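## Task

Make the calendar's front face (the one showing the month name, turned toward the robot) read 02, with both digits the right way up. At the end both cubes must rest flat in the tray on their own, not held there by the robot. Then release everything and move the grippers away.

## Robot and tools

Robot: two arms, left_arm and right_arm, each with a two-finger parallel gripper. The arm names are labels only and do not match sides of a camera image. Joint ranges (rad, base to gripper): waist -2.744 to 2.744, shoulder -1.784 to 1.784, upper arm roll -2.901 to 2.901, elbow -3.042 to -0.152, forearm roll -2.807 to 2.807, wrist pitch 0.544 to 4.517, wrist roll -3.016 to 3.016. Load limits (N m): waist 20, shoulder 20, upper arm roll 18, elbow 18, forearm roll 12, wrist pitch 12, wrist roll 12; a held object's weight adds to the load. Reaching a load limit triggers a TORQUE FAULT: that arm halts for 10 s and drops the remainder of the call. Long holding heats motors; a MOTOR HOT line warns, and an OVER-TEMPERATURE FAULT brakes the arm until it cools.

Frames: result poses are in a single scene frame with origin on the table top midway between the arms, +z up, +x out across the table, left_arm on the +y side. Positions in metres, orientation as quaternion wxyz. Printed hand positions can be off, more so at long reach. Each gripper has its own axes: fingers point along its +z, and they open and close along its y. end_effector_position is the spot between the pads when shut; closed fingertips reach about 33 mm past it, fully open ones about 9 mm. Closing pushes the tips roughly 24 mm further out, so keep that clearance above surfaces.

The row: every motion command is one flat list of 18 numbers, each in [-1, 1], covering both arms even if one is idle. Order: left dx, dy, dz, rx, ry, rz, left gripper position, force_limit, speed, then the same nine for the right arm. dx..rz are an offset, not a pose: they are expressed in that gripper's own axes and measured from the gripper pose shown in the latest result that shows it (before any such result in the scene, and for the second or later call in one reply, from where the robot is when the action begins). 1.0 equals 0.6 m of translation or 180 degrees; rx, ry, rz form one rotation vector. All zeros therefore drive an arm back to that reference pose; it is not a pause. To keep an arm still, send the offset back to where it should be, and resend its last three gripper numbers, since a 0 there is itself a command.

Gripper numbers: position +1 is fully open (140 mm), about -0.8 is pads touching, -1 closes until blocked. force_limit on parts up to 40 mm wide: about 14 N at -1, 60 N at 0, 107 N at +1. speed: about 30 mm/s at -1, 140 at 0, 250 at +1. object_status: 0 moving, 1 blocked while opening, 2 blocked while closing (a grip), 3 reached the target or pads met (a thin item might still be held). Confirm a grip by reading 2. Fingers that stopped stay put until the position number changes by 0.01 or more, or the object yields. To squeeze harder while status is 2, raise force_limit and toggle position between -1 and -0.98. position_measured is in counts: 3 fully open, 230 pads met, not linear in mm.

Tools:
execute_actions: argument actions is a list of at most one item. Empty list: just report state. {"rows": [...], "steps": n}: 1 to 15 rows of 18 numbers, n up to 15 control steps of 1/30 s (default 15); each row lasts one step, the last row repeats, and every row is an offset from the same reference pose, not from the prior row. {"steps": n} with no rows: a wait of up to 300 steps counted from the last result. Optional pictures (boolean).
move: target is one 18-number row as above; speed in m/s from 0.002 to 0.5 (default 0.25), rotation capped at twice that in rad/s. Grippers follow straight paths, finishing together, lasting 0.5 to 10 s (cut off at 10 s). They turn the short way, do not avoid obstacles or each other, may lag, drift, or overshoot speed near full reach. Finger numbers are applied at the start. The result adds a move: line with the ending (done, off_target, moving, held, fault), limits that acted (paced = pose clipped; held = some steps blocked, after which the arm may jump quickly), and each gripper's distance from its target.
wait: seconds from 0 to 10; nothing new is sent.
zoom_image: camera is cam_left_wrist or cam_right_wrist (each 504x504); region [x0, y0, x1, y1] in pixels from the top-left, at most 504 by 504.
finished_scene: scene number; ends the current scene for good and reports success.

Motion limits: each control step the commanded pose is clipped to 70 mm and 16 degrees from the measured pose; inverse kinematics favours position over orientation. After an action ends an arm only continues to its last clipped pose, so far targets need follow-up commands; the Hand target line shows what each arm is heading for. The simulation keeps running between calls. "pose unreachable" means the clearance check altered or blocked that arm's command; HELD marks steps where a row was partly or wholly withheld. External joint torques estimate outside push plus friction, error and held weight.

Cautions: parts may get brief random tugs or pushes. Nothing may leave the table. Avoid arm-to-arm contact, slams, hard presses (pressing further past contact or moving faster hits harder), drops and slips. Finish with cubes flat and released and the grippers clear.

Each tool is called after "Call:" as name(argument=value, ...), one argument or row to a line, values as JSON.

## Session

Call:
execute_actions(
  actions=[],
)

Scene clock: 0.00 s of 7600.00 s.
left_arm: end_effector_position=(+0.5970, -0.0224, +0.1517) position_measured=3 object_status=3 end_effector_quat_wxyz=(+0.043, +0.247, +0.962, -0.109) | right_arm: end_effector_position=(+0.0281, -0.5375, +0.1926) position_measured=3 object_status=3 end_effector_quat_wxyz=(-0.264, -0.176, +0.788, +0.528)
Joint positions: left_arm=[-0.545  0.508 -0.187 -1.594 -0.113  2.245  1.554] | right_arm=[-0.873  0.316  0.032 -2.109 -0.166  1.169  0.139]
Joint velocities: left_arm=[ 0.     0.002  0.001  0.002 -0.002 -0.001 -0.001] | right_arm=[-0.     0.    -0.001  0.001  0.001  0.001  0.001]
Joint torques (N m, as the joint torque sensors report them, + toward a larger angle): no reading
External joint torques (N m, as the arm's controller estimates them; a push from outside toward a larger angle lowers the number): no reading
Hand target (left_arm): +0.597, -0.022, +0.152; +0.043, +0.247, +0.962, -0.109
Hand target (right_arm): +0.028, -0.538, +0.193; -0.264, -0.176, +0.788, +0.528

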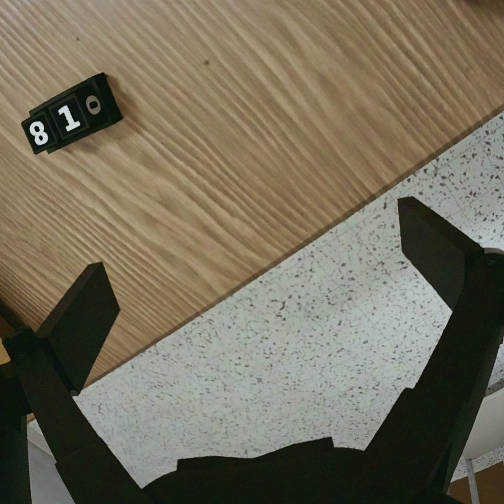

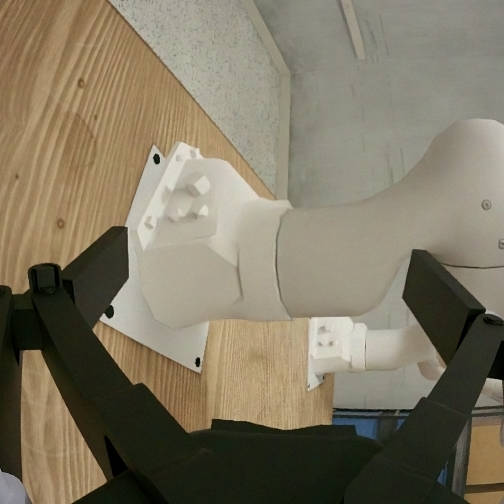

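Call:
move(
  target=[0.123,-0.112,-0.167,-0.07,0.028,-0.159,1,0,0,0,0,0,0,0,0,1,0,0],
)

Scene clock: 15.23 s of 7600.00 s.
left_arm: end_effector_position=(+0.4968, -0.0207, +0.2513) position_measured=3 object_status=3 end_effector_quat_wxyz=(+0.001, +0.006, +1.000, -0.002) | right_arm: end_effector_position=(+0.0281, -0.5375, +0.1926) position_measured=3 object_status=3 end_effector_quat_wxyz=(-0.264, -0.176, +0.788, +0.528)
Joint positions: left_arm=[-0.848  0.312 -0.001 -1.57  -0.002  1.885  0.852] | right_arm=[-0.873  0.316  0.032 -2.109 -0.166  1.169  0.139]
Joint velocities: left_arm=[ 0.001 -0.    -0.001  0.    -0.001 -0.004 -0.028] | right_arm=[-0.    -0.     0.001 -0.001 -0.001 -0.     0.001]
Joint torques (N m, as the joint torque sensors report them, + toward a larger angle): left_arm=[ -0.94 -40.52   1.41  24.59   1.     2.07  -0.27] | right_arm=[  0.86 -35.05   0.17  16.87   0.35  -1.45   0.18]
External joint torques (N m, as the arm's controller estimates them; a push from outside toward a larger angle lowers the number): left_arm=[-0.88  1.95  1.21  0.16  0.25 -0.39 -0.27] | right_arm=[ 0.84 -0.25 -0.25  0.14  0.14  0.05  0.13]
Hand target (left_arm): +0.496, -0.020, +0.251; -0.000, -0.001, +1.000, -0.001
Hand target (right_arm): +0.028, -0.538, +0.193; -0.264, -0.176, +0.788, +0.528
Off the commanded pose (left_arm): 0.002 m, 1 deg.
Off the commanded pose (right_arm): 0.000 m, 0 deg.
After step 90, 10.10 s passed at rest.
move: done

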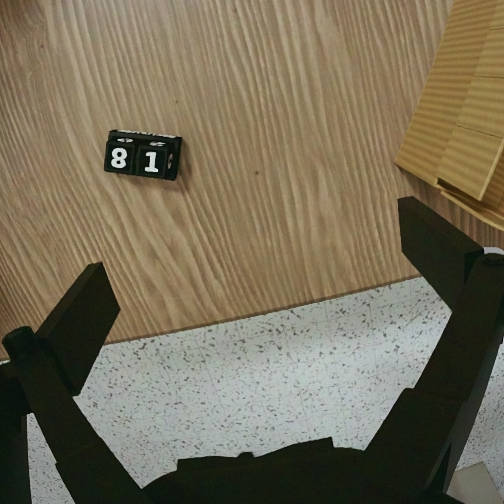

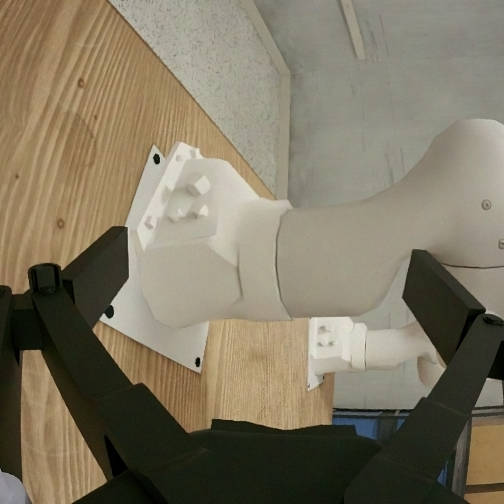

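Call:
move(
  target=[0.1,-0.2,0.11,0,0,0.117,1,0,0,0,0,0,0,0,0,1,0,0],
)

Call:
zoom_image(
  camera="cam_left_wrist",
  region=[130, 60, 380, 310],
)

Scene clock: 29.37 s of 7600.00 s.
left_arm: end_effector_position=(+0.4345, -0.1388, +0.1858) position_measured=3 object_status=3 end_effector_quat_wxyz=(-0.000, +0.181, +0.983, -0.000) | right_arm: end_effector_position=(+0.0281, -0.5375, +0.1926) position_measured=3 object_status=3 end_effector_quat_wxyz=(-0.264, -0.176, +0.788, +0.528)
Joint positions: left_arm=[-0.941  0.507 -0.122 -1.445  0.063  1.949  0.983] | right_arm=[-0.873  0.316  0.032 -2.109 -0.166  1.169  0.139]
Joint velocities: left_arm=[-0.    -0.    -0.     0.001  0.001 -0.     0.031] | right_arm=[ 0.001 -0.001  0.    -0.001  0.001 -0.     0.001]
Joint torques (N m, as the joint torque sensors report them, + toward a larger angle): left_arm=[  0.96 -46.02  -1.87  24.34   1.53   2.76   0.06] | right_arm=[  0.68 -35.     0.03  16.92   0.35  -1.47   0.18]
External joint torques (N m, as the arm's controller estimates them; a push from outside toward a larger angle lowers the number): left_arm=[ 1.2   1.82 -0.34  0.04  0.8   0.31  0.06] | right_arm=[ 0.65 -0.2  -0.39  0.19  0.14  0.04  0.13]
Hand target (left_arm): +0.436, -0.139, +0.186; +0.002, +0.189, +0.982, -0.000
Hand target (right_arm): +0.028, -0.538, +0.193; -0.264, -0.176, +0.788, +0.528
Off the commanded pose (left_arm): 0.002 m, 1 deg.
Off the commanded pose (right_arm): 0.000 m, 0 deg.
After step 90, 9.77 s passed at rest.
move: done

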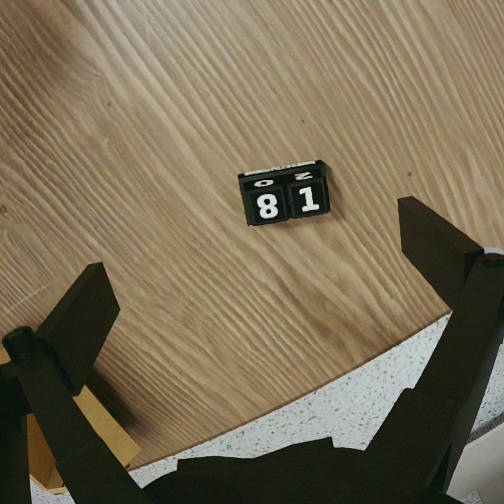

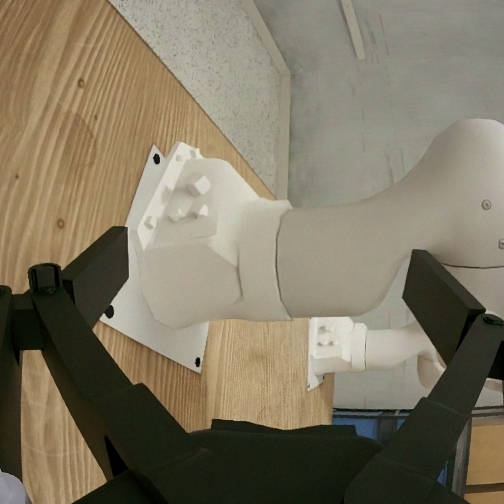

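Region (130, 60, 380, 310) of cam_left_wrist's 504x504 image, scaled by 2.016, with more detail than that image has.

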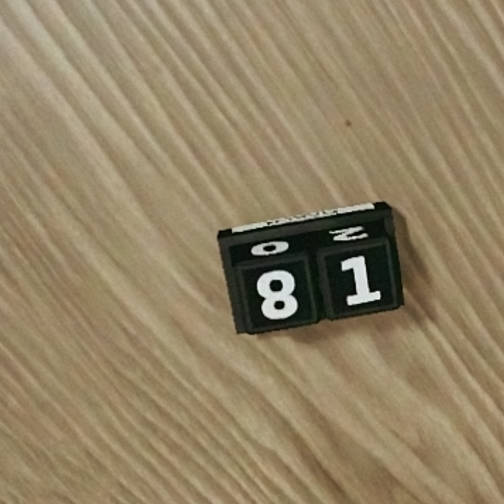

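Call:
zoom_image(
  camera="cam_left_wrist",
  region=[280, 155, 340, 215],
)

Region (280, 155, 340, 215) of cam_left_wrist's 504x504 image, scaled by 8.400, with more detail than that image has.

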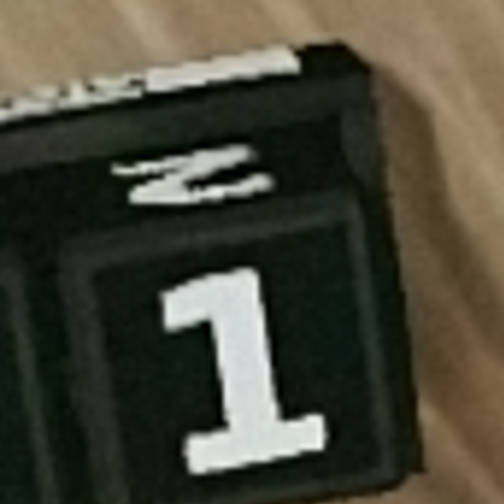

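Call:
move(
  target=[-0.043,0.078,0.13,0,0,0.5,0.1,-0.5,0,0,0,0,0,0,0,1,0,0],
)

Scene clock: 45.93 s of 7600.00 s.
left_arm: end_effector_position=(+0.4745, -0.1065, +0.1076) position_measured=117 object_status=3 end_effector_quat_wxyz=(+0.000, +0.821, +0.571, +0.002) | right_arm: end_effector_position=(+0.0281, -0.5375, +0.1926) position_measured=3 object_status=3 end_effector_quat_wxyz=(-0.264, -0.176, +0.788, +0.528)
Joint positions: left_arm=[-0.443  0.688 -0.672 -1.52   0.464  2.046  2.398] | right_arm=[-0.873  0.316  0.032 -2.109 -0.166  1.169  0.139]
Joint velocities: left_arm=[ 0.001 -0.001 -0.    -0.001 -0.    -0.002  0.028] | right_arm=[ 0.     0.001 -0.     0.001  0.    -0.001  0.   ]
Joint torques (N m, as the joint torque sensors report them, + toward a larger angle): left_arm=[  1.18 -44.39 -12.13  21.83   1.51   2.     0.18] | right_arm=[  0.88 -35.42  -0.14  17.04   0.37  -1.44   0.23]
External joint torques (N m, as the arm's controller estimates them; a push from outside toward a larger angle lowers the number): left_arm=[ 1.16  1.76 -0.22 -0.11  0.73 -0.42  0.18] | right_arm=[ 0.81 -0.61 -0.61  0.27  0.15  0.07  0.17]
Hand target (left_arm): +0.475, -0.106, +0.107; -0.001, +0.825, +0.565, +0.002
Hand target (right_arm): +0.028, -0.538, +0.193; -0.264, -0.176, +0.788, +0.528
Off the commanded pose (left_arm): 0.002 m, 1 deg.
Off the commanded pose (right_arm): 0.000 m, 0 deg.
After step 90, 9.53 s passed at rest.
move: done

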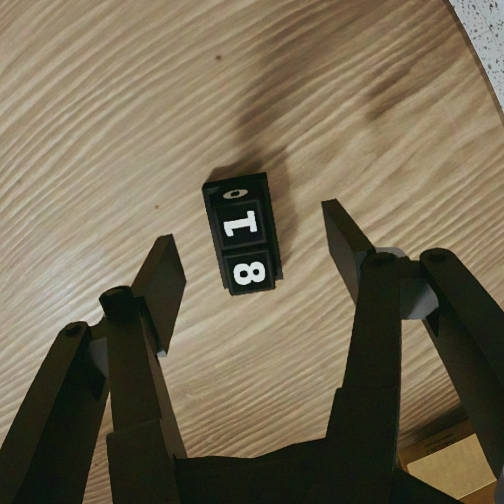

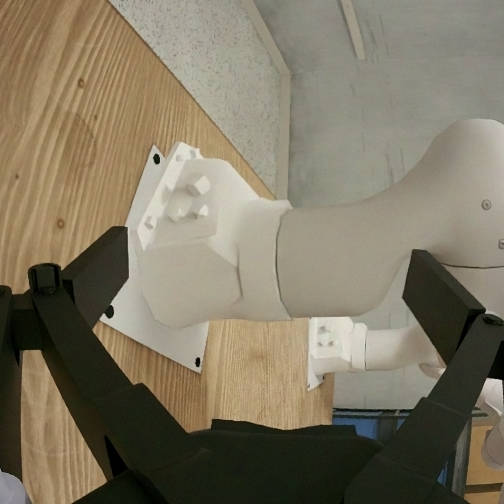

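Call:
move(
  target=[-0.006,-0.006,0.07,0,0,0.015,-0.05,-0.5,0,0,0,0,0,0,0,1,0,0],
  speed=0.08,
)

Call:
zoom_image(
  camera="cam_left_wrist",
  region=[150, 140, 350, 340],
)

Scene clock: 53.60 s of 7600.00 s.
left_arm: end_effector_position=(+0.4698, -0.1077, +0.0660) position_measured=135 object_status=3 end_effector_quat_wxyz=(-0.002, +0.832, +0.554, +0.001) | right_arm: end_effector_position=(+0.0281, -0.5375, +0.1926) position_measured=3 object_status=3 end_effector_quat_wxyz=(-0.264, -0.176, +0.788, +0.528)
Joint positions: left_arm=[-0.45   0.742 -0.66  -1.549  0.507  2.111  2.407] | right_arm=[-0.873  0.316  0.032 -2.109 -0.166  1.169  0.139]
Joint velocities: left_arm=[ 0.001  0.002  0.    -0.     0.006  0.01  -0.001] | right_arm=[-0. -0. -0.  0. -0.  0. -0.]
Joint torques (N m, as the joint torque sensors report them, + toward a larger angle): left_arm=[ -0.33 -45.31 -12.25  19.99   1.5    2.78   0.11] | right_arm=[  0.62 -35.1    0.03  17.05   0.37  -1.43   0.22]
External joint torques (N m, as the arm's controller estimates them; a push from outside toward a larger angle lowers the number): left_arm=[-0.48  0.94  0.12 -1.    0.76  0.42  0.11] | right_arm=[ 0.67 -0.25 -0.33  0.27  0.17  0.07  0.17]
Hand target (left_arm): +0.470, -0.109, +0.066; +0.000, +0.834, +0.551, +0.002
Hand target (right_arm): +0.028, -0.538, +0.193; -0.264, -0.176, +0.788, +0.528
Off the commanded pose (left_arm): 0.001 m, 0 deg.
Off the commanded pose (right_arm): 0.000 m, 0 deg.
After step 90, 3.70 s passed at rest.
move: done

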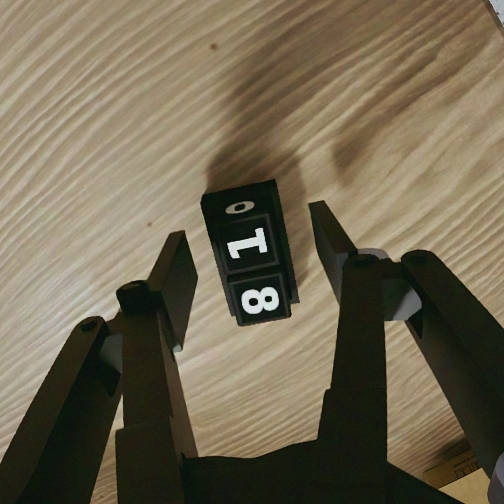

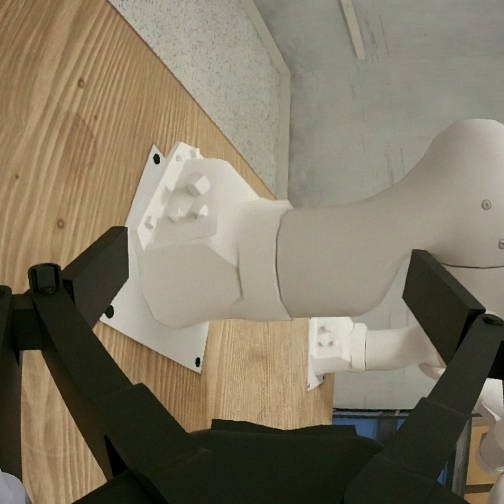

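Region (150, 140, 350, 340) of cam_left_wrist's 504x504 image, scaled by 2.520, with more detail than that image has.

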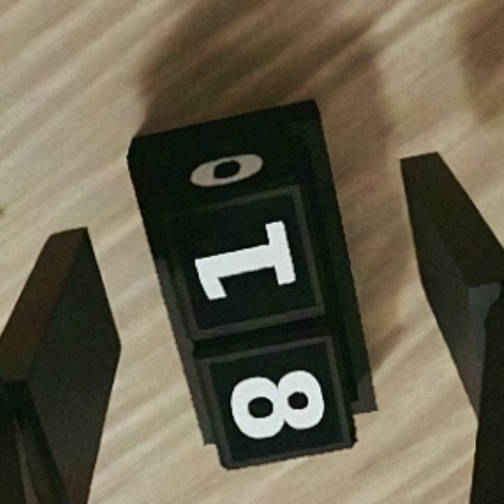

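Call:
move(
  target=[-0.005,0,0.029,0,0,0,-0.05,-0.5,0,0,0,0,0,0,0,1,0,0],
  speed=0.03,
)

Call:
move(
  target=[0,0,0,0,0,0,-1,-0.5,-0.5,0,0,0,0,0,0,1,0,0],
)

Call:
move(
  target=[0,0,-0.03,0,0,0,-1,-0.5,-0.5,0,0,0,0,0,0,1,0,0],
  speed=0.03,
)

Scene clock: 62.47 s of 7600.00 s.
left_arm: end_effector_position=(+0.4673, -0.1095, +0.0486) position_measured=135 object_status=3 end_effector_quat_wxyz=(-0.004, +0.834, +0.552, -0.000) | right_arm: end_effector_position=(+0.0281, -0.5375, +0.1926) position_measured=3 object_status=3 end_effector_quat_wxyz=(-0.264, -0.176, +0.788, +0.528)
Joint positions: left_arm=[-0.463  0.768 -0.645 -1.549  0.516  2.133  2.404] | right_arm=[-0.873  0.316  0.032 -2.109 -0.166  1.169  0.139]
Joint velocities: left_arm=[-0.004 -0.001  0.006  0.003  0.     0.011 -0.002] | right_arm=[-0.001  0.     0.001  0.001  0.    -0.001 -0.   ]
Joint torques (N m, as the joint torque sensors report them, + toward a larger angle): left_arm=[ -0.01 -45.66 -10.68  21.51   1.45   2.72  -0.26] | right_arm=[  0.61 -35.19  -0.03  17.12   0.38  -1.46   0.24]
External joint torques (N m, as the arm's controller estimates them; a push from outside toward a larger angle lowers the number): left_arm=[-0.17  1.81  1.98  0.43  0.72  0.31 -0.26] | right_arm=[ 0.68 -0.32 -0.37  0.3   0.18  0.04  0.18]
Hand target (left_arm): +0.469, -0.111, +0.049; -0.002, +0.832, +0.554, +0.001
Hand target (right_arm): +0.028, -0.538, +0.193; -0.264, -0.176, +0.788, +0.528
Off the commanded pose (left_arm): 0.002 m, 0 deg.
Off the commanded pose (right_arm): 0.000 m, 0 deg.
After step 90, 5.00 s passed at rest.
move: done

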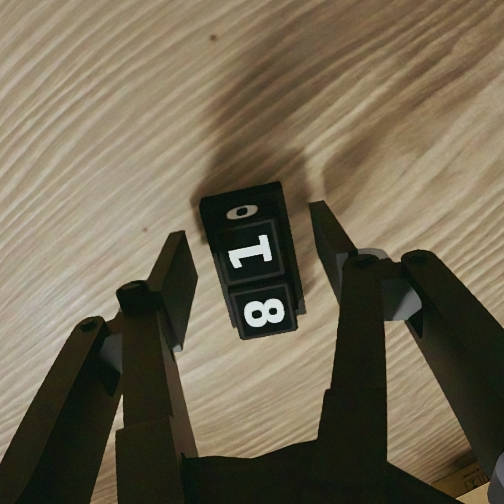

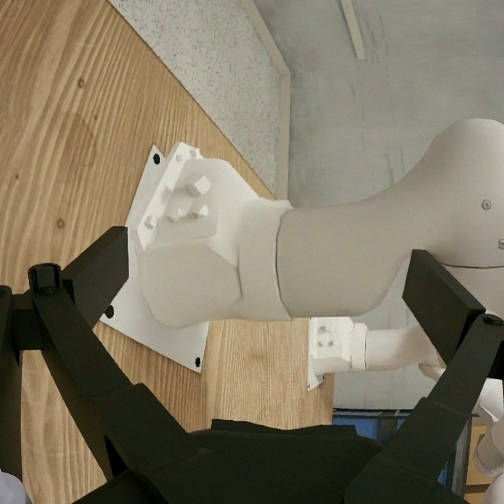

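Scene clock: 63.07 s of 7600.00 s.
left_arm: end_effector_position=(+0.4677, -0.1097, +0.0495) position_measured=188 object_status=2 end_effector_quat_wxyz=(-0.003, +0.834, +0.552, -0.000) | right_arm: end_effector_position=(+0.0281, -0.5375, +0.1926) position_measured=3 object_status=3 end_effector_quat_wxyz=(-0.264, -0.176, +0.788, +0.528)
Joint positions: left_arm=[-0.464  0.767 -0.645 -1.548  0.516  2.133  2.404] | right_arm=[-0.873  0.316  0.032 -2.109 -0.166  1.169  0.139]
Joint velocities: left_arm=[-0.001 -0.     0.001  0.     0.001 -0.001 -0.   ] | right_arm=[ 0.002 -0.001 -0.     0.     0.001 -0.001  0.001]
Joint torques (N m, as the joint torque sensors report them, + toward a larger angle): left_arm=[  0.01 -45.53 -11.94  20.16   0.71   2.39  -0.08] | right_arm=[  0.6  -35.21  -0.13  17.     0.37  -1.46   0.19]
External joint torques (N m, as the arm's controller estimates them; a push from outside toward a larger angle lowers the number): left_arm=[ 0.01  1.71  0.73 -0.81 -0.03  0.   -0.08] | right_arm=[ 0.45 -0.37 -0.67  0.26  0.15  0.05  0.13]
Hand target (left_arm): +0.467, -0.109, +0.049; -0.004, +0.834, +0.552, -0.000
Hand target (right_arm): +0.028, -0.538, +0.193; -0.264, -0.176, +0.788, +0.528
Off the commanded pose (left_arm): 0.001 m, 0 deg.
Off the commanded pose (right_arm): 0.000 m, 0 deg.
move: done

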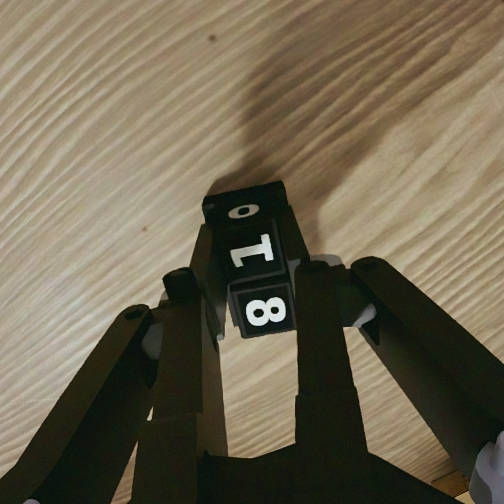

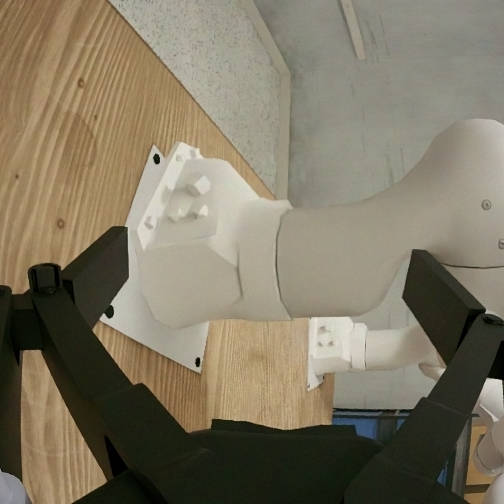

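Scene clock: 63.97 s of 7600.00 s.
left_arm: end_effector_position=(+0.4677, -0.1102, +0.0663) position_measured=188 object_status=2 end_effector_quat_wxyz=(-0.002, +0.833, +0.553, +0.001) | right_arm: end_effector_position=(+0.0281, -0.5375, +0.1926) position_measured=3 object_status=3 end_effector_quat_wxyz=(-0.264, -0.176, +0.788, +0.528)
Joint positions: left_arm=[-0.457  0.744 -0.658 -1.544  0.506  2.108  2.406] | right_arm=[-0.873  0.316  0.032 -2.109 -0.166  1.169  0.139]
Joint velocities: left_arm=[ 0.004 -0.001 -0.002  0.001  0.001 -0.011  0.002] | right_arm=[ 0.    -0.001 -0.     0.    -0.001 -0.001 -0.   ]
Joint torques (N m, as the joint torque sensors report them, + toward a larger angle): left_arm=[  0.9  -46.28 -13.05  21.14   0.04   2.17   0.08] | right_arm=[  0.78 -35.3    0.41  17.17   0.36  -1.45   0.22]
External joint torques (N m, as the arm's controller estimates them; a push from outside toward a larger angle lowers the number): left_arm=[ 0.59  0.48 -0.72 -0.13 -0.72 -0.22  0.08] | right_arm=[ 0.76 -0.45 -0.01  0.4   0.15  0.06  0.17]
Hand target (left_arm): +0.468, -0.110, +0.067; -0.003, +0.834, +0.552, -0.000
Hand target (right_arm): +0.028, -0.538, +0.193; -0.264, -0.176, +0.788, +0.528
Off the commanded pose (left_arm): 0.001 m, 0 deg.
Off the commanded pose (right_arm): 0.000 m, 0 deg.
move: done

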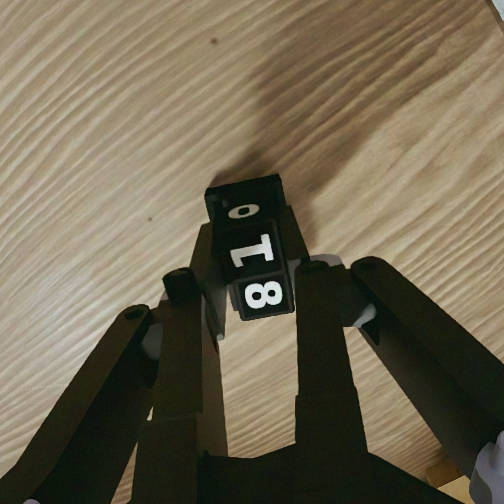

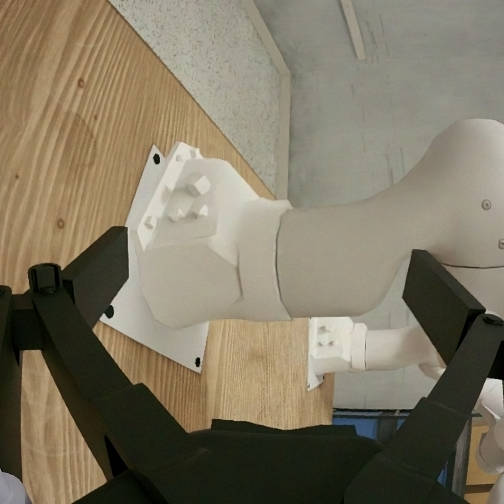

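Call:
move(
  target=[0.117,0,-0.005,0,0,0,-1,-0.5,-0.5,0,0,0,0,0,0,1,0,0],
  speed=0.08,
)

Call:
move(
  target=[0,0,0.042,0,0,0,-1,-0.5,-0.5,0,0,0,0,0,0,1,0,0],
  speed=0.025,
)

Call:
move(
  target=[0,0,0,0,0,0,-0.05,-0.5,-0.5,0,0,0,0,0,0,1,0,0],
)

Call:
move(
  target=[0,0,-0.07,0,0,0,-0.05,-0.5,-0.5,0,0,0,0,0,0,1,0,0],
  speed=0.1,
)

Call:
move(
  target=[-0.171,0,0,0,0,0,-0.05,-0.5,-0.5,0,0,0,0,0,0,1,0,0],
  speed=0.1,
)

Scene clock: 74.10 s of 7600.00 s.
left_arm: end_effector_position=(+0.4948, -0.0438, +0.0675) position_measured=188 object_status=2 end_effector_quat_wxyz=(-0.005, +0.828, +0.561, +0.000) | right_arm: end_effector_position=(+0.0281, -0.5375, +0.1926) position_measured=3 object_status=3 end_effector_quat_wxyz=(-0.264, -0.176, +0.788, +0.528)
Joint positions: left_arm=[-0.294  0.669 -0.698 -1.682  0.501  2.154  2.468] | right_arm=[-0.873  0.316  0.032 -2.109 -0.166  1.169  0.139]
Joint velocities: left_arm=[-0.     0.002 -0.021 -0.007  0.003  0.01   0.028] | right_arm=[-0.     0.001 -0.001 -0.002 -0.001 -0.001  0.001]
Joint torques (N m, as the joint torque sensors report them, + toward a larger angle): left_arm=[  0.85 -43.47 -13.33  19.85   1.53   2.73   0.03] | right_arm=[  0.54 -35.13   0.19  17.1    0.35  -1.46   0.21]
External joint torques (N m, as the arm's controller estimates them; a push from outside toward a larger angle lowers the number): left_arm=[ 1.13  0.03 -0.71 -1.11  0.81  0.33  0.03] | right_arm=[ 0.61 -0.45 -0.14  0.43  0.15  0.05  0.16]
Hand target (left_arm): +0.495, -0.045, +0.069; -0.003, +0.833, +0.554, +0.001
Hand target (right_arm): +0.028, -0.538, +0.193; -0.264, -0.176, +0.788, +0.528
Off the commanded pose (left_arm): 0.003 m, 1 deg.
Off the commanded pose (right_arm): 0.000 m, 0 deg.
After step 200, 2.27 s passed at rest.
move: done

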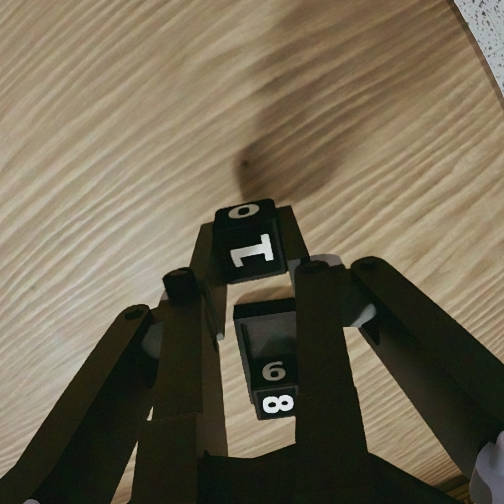

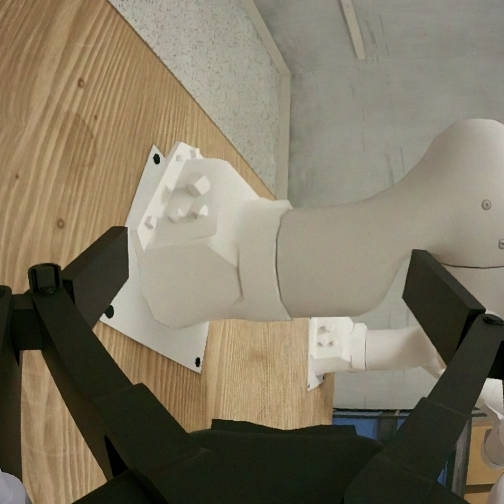

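Scene clock: 75.37 s of 7600.00 s.
left_arm: end_effector_position=(+0.4947, -0.0432, +0.0434) position_measured=188 object_status=2 end_effector_quat_wxyz=(-0.006, +0.829, +0.559, -0.001) | right_arm: end_effector_position=(+0.0281, -0.5375, +0.1926) position_measured=3 object_status=3 end_effector_quat_wxyz=(-0.264, -0.176, +0.788, +0.528)
Joint positions: left_arm=[-0.309  0.703 -0.673 -1.688  0.519  2.191  2.461] | right_arm=[-0.873  0.316  0.032 -2.109 -0.166  1.169  0.139]
Joint velocities: left_arm=[-0.004 -0.     0.005 -0.001 -0.     0.011 -0.004] | right_arm=[-0.    -0.    -0.001  0.     0.001  0.    -0.001]
Joint torques (N m, as the joint torque sensors report them, + toward a larger angle): left_arm=[ -0.43 -43.05 -11.74  19.02   1.46   2.69  -0.35] | right_arm=[  0.63 -35.22   0.07  17.08   0.36  -1.44   0.2 ]
External joint torques (N m, as the arm's controller estimates them; a push from outside toward a larger angle lowers the number): left_arm=[-0.47  1.24  0.86 -1.53  0.76  0.31 -0.35] | right_arm=[ 0.68 -0.31 -0.29  0.29  0.15  0.06  0.14]
Hand target (left_arm): +0.495, -0.044, +0.042; -0.005, +0.828, +0.561, +0.000
Hand target (right_arm): +0.028, -0.538, +0.193; -0.264, -0.176, +0.788, +0.528
Off the commanded pose (left_arm): 0.001 m, 0 deg.
Off the commanded pose (right_arm): 0.000 m, 0 deg.
move: done

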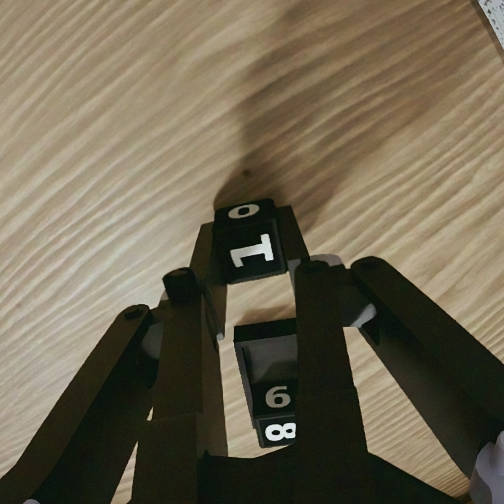

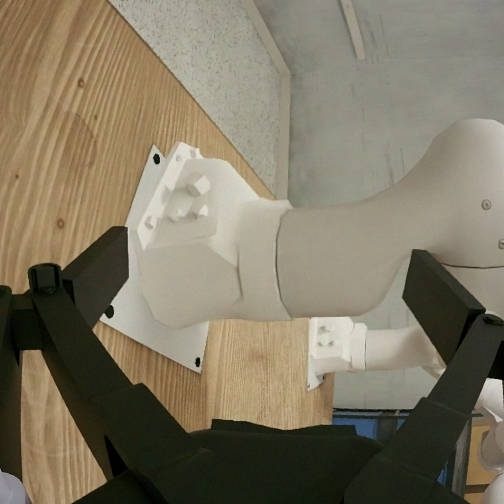

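Scene clock: 75.97 s of 7600.00 s.
left_arm: end_effector_position=(+0.4947, -0.0432, +0.0434) position_measured=135 object_status=0 end_effector_quat_wxyz=(-0.006, +0.829, +0.559, -0.001) | right_arm: end_effector_position=(+0.0281, -0.5375, +0.1926) position_measured=3 object_status=3 end_effector_quat_wxyz=(-0.264, -0.176, +0.788, +0.528)
Joint positions: left_arm=[-0.309  0.703 -0.673 -1.688  0.519  2.191  2.461] | right_arm=[-0.873  0.316  0.032 -2.109 -0.166  1.169  0.139]
Joint velocities: left_arm=[ 0.001  0.     0.    -0.001  0.001  0.     0.001] | right_arm=[-0.001 -0.001  0.     0.001 -0.     0.001 -0.   ]
Joint torques (N m, as the joint torque sensors report them, + toward a larger angle): left_arm=[  0.15 -43.57 -11.96  19.75   0.72   2.36  -0.1 ] | right_arm=[  0.76 -35.26   0.09  17.08   0.33  -1.44   0.16]
External joint torques (N m, as the arm's controller estimates them; a push from outside toward a larger angle lowers the number): left_arm=[ 0.08  0.53  0.54 -0.71  0.02  0.   -0.1 ] | right_arm=[ 0.71 -0.32 -0.36  0.24  0.12  0.06  0.11]
Hand target (left_arm): +0.495, -0.043, +0.043; -0.006, +0.829, +0.559, -0.001
Hand target (right_arm): +0.028, -0.538, +0.193; -0.264, -0.176, +0.788, +0.528
Off the commanded pose (left_arm): 0.000 m, 0 deg.
Off the commanded pose (right_arm): 0.000 m, 0 deg.
move: done

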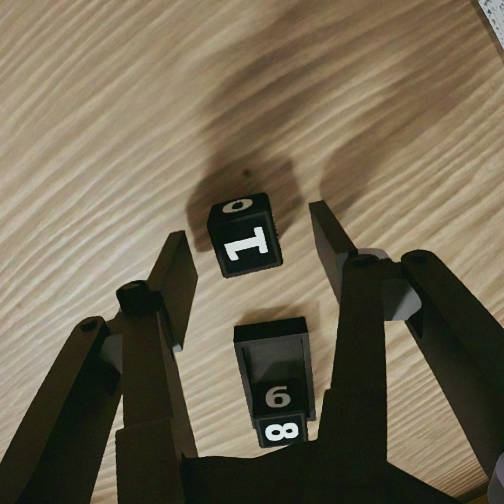

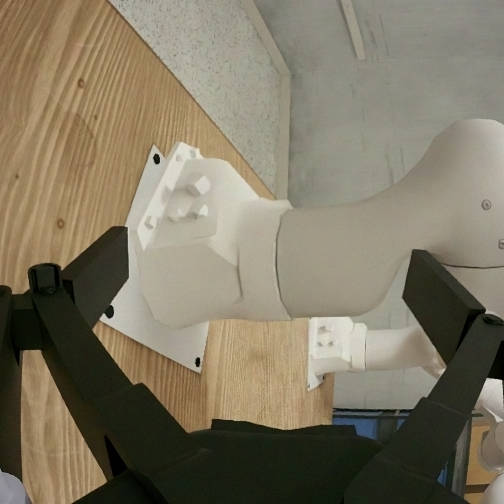

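Scene clock: 76.90 s of 7600.00 s.
left_arm: end_effector_position=(+0.4958, -0.0438, +0.0852) position_measured=135 object_status=3 end_effector_quat_wxyz=(-0.005, +0.828, +0.561, +0.001) | right_arm: end_effector_position=(+0.0281, -0.5375, +0.1926) position_measured=3 object_status=3 end_effector_quat_wxyz=(-0.264, -0.176, +0.788, +0.528)
Joint positions: left_arm=[-0.286  0.644 -0.711 -1.673  0.483  2.125  2.477] | right_arm=[-0.873  0.316  0.032 -2.109 -0.166  1.169  0.139]
Joint velocities: left_arm=[ 0.002  0.001 -0.001  0.     0.001 -0.011  0.005] | right_arm=[ 0.     0.001 -0.001  0.    -0.    -0.001  0.002]
Joint torques (N m, as the joint torque sensors report them, + toward a larger angle): left_arm=[  0.9  -41.72 -12.17  20.7    0.     1.92   0.09] | right_arm=[  0.55 -35.22   0.15  17.03   0.36  -1.46   0.19]
External joint torques (N m, as the arm's controller estimates them; a push from outside toward a larger angle lowers the number): left_arm=[ 1.07  1.32  0.16 -0.6  -0.74 -0.48  0.09] | right_arm=[ 0.64 -0.55 -0.17  0.37  0.17  0.06  0.14]
Hand target (left_arm): +0.495, -0.043, +0.085; -0.006, +0.829, +0.559, -0.001
Hand target (right_arm): +0.028, -0.538, +0.193; -0.264, -0.176, +0.788, +0.528
Off the commanded pose (left_arm): 0.001 m, 0 deg.
Off the commanded pose (right_arm): 0.000 m, 0 deg.
move: done

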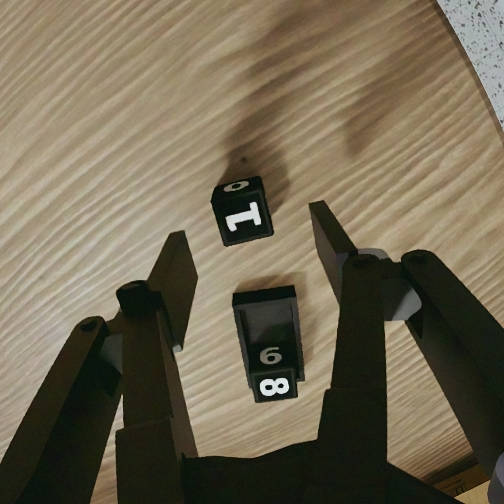

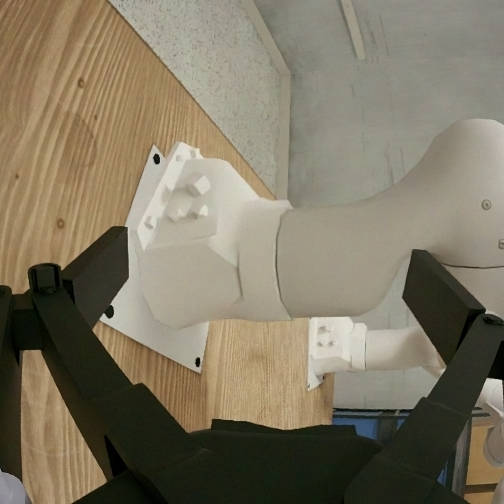

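Scene clock: 78.50 s of 7600.00 s.
left_arm: end_effector_position=(+0.4589, -0.1396, +0.0870) position_measured=135 object_status=3 end_effector_quat_wxyz=(-0.002, +0.830, +0.557, +0.002) | right_arm: end_effector_position=(+0.0281, -0.5375, +0.1926) position_measured=3 object_status=3 end_effector_quat_wxyz=(-0.264, -0.176, +0.788, +0.528)
Joint positions: left_arm=[-0.531  0.764 -0.646 -1.441  0.49   2.038  2.382] | right_arm=[-0.873  0.316  0.032 -2.109 -0.166  1.169  0.139]
Joint velocities: left_arm=[-0.     0.001 -0.002  0.001 -0.    -0.006 -0.012] | right_arm=[-0.001 -0.    -0.001  0.001  0.     0.     0.   ]
Joint torques (N m, as the joint torque sensors report them, + toward a larger angle): left_arm=[ -0.74 -46.4  -10.79  21.72   0.02   2.03  -0.29] | right_arm=[  0.81 -35.4   -0.01  17.16   0.35  -1.48   0.18]
External joint torques (N m, as the arm's controller estimates them; a push from outside toward a larger angle lowers the number): left_arm=[-0.72  2.04  1.51  0.04 -0.76 -0.39 -0.29] | right_arm=[ 0.83 -0.59 -0.4   0.4   0.15  0.02  0.12]
Hand target (left_arm): +0.458, -0.139, +0.086; -0.004, +0.828, +0.561, +0.001
Hand target (right_arm): +0.028, -0.538, +0.193; -0.264, -0.176, +0.788, +0.528
Off the commanded pose (left_arm): 0.003 m, 1 deg.
Off the commanded pose (right_arm): 0.000 m, 0 deg.
move: done

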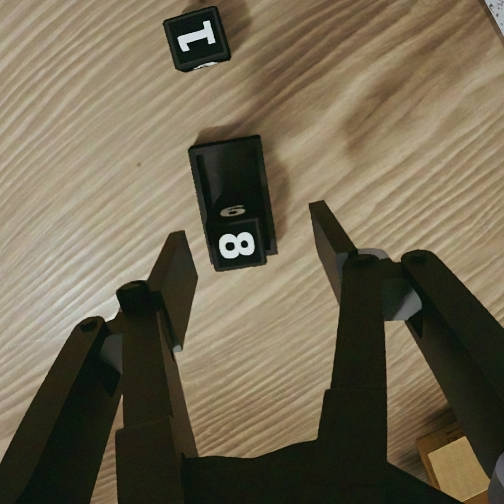

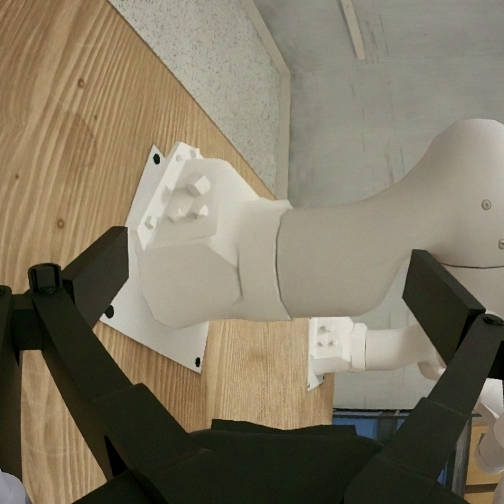

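Call:
move(
  target=[-0.02,-0.011,0.04,0,0,0.004,-0.05,-0.5,-0.5,0,0,0,0,0,0,1,0,0],
  speed=0.05,
)

Scene clock: 87.27 s of 7600.00 s.
left_arm: end_effector_position=(+0.4478, -0.1476, +0.0637) position_measured=135 object_status=3 end_effector_quat_wxyz=(-0.003, +0.835, +0.550, +0.001) | right_arm: end_effector_position=(+0.0281, -0.5375, +0.1926) position_measured=3 object_status=3 end_effector_quat_wxyz=(-0.264, -0.176, +0.788, +0.528)
Joint positions: left_arm=[-0.555  0.795 -0.634 -1.451  0.506  2.073  2.372] | right_arm=[-0.873  0.316  0.032 -2.109 -0.166  1.169  0.139]
Joint velocities: left_arm=[-0.001  0.001  0.006 -0.001 -0.     0.012 -0.004] | right_arm=[ 0.001  0.    -0.     0.001  0.    -0.001  0.   ]
Joint torques (N m, as the joint torque sensors report them, + toward a larger angle): left_arm=[ -0.67 -47.69 -11.09  20.     1.49   2.73  -0.27] | right_arm=[  0.66 -35.14   0.14  17.09   0.34  -1.46   0.19]
External joint torques (N m, as the arm's controller estimates them; a push from outside toward a larger angle lowers the number): left_arm=[-0.61  0.94  1.39 -1.2   0.74  0.35 -0.27] | right_arm=[ 0.62 -0.26 -0.3   0.29  0.13  0.04  0.14]
Hand target (left_arm): +0.448, -0.148, +0.063; -0.002, +0.834, +0.552, +0.002
Hand target (right_arm): +0.028, -0.538, +0.193; -0.264, -0.176, +0.788, +0.528
Off the commanded pose (left_arm): 0.001 m, 0 deg.
Off the commanded pose (right_arm): 0.000 m, 0 deg.
After step 90, 4.87 s passed at rest.
move: done

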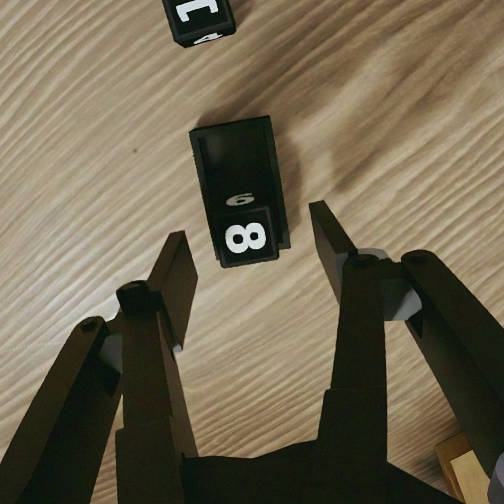

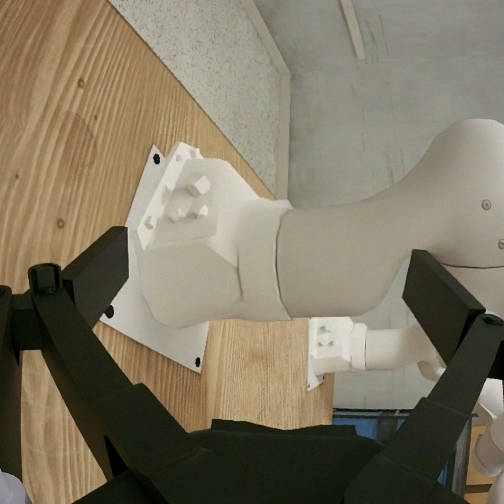

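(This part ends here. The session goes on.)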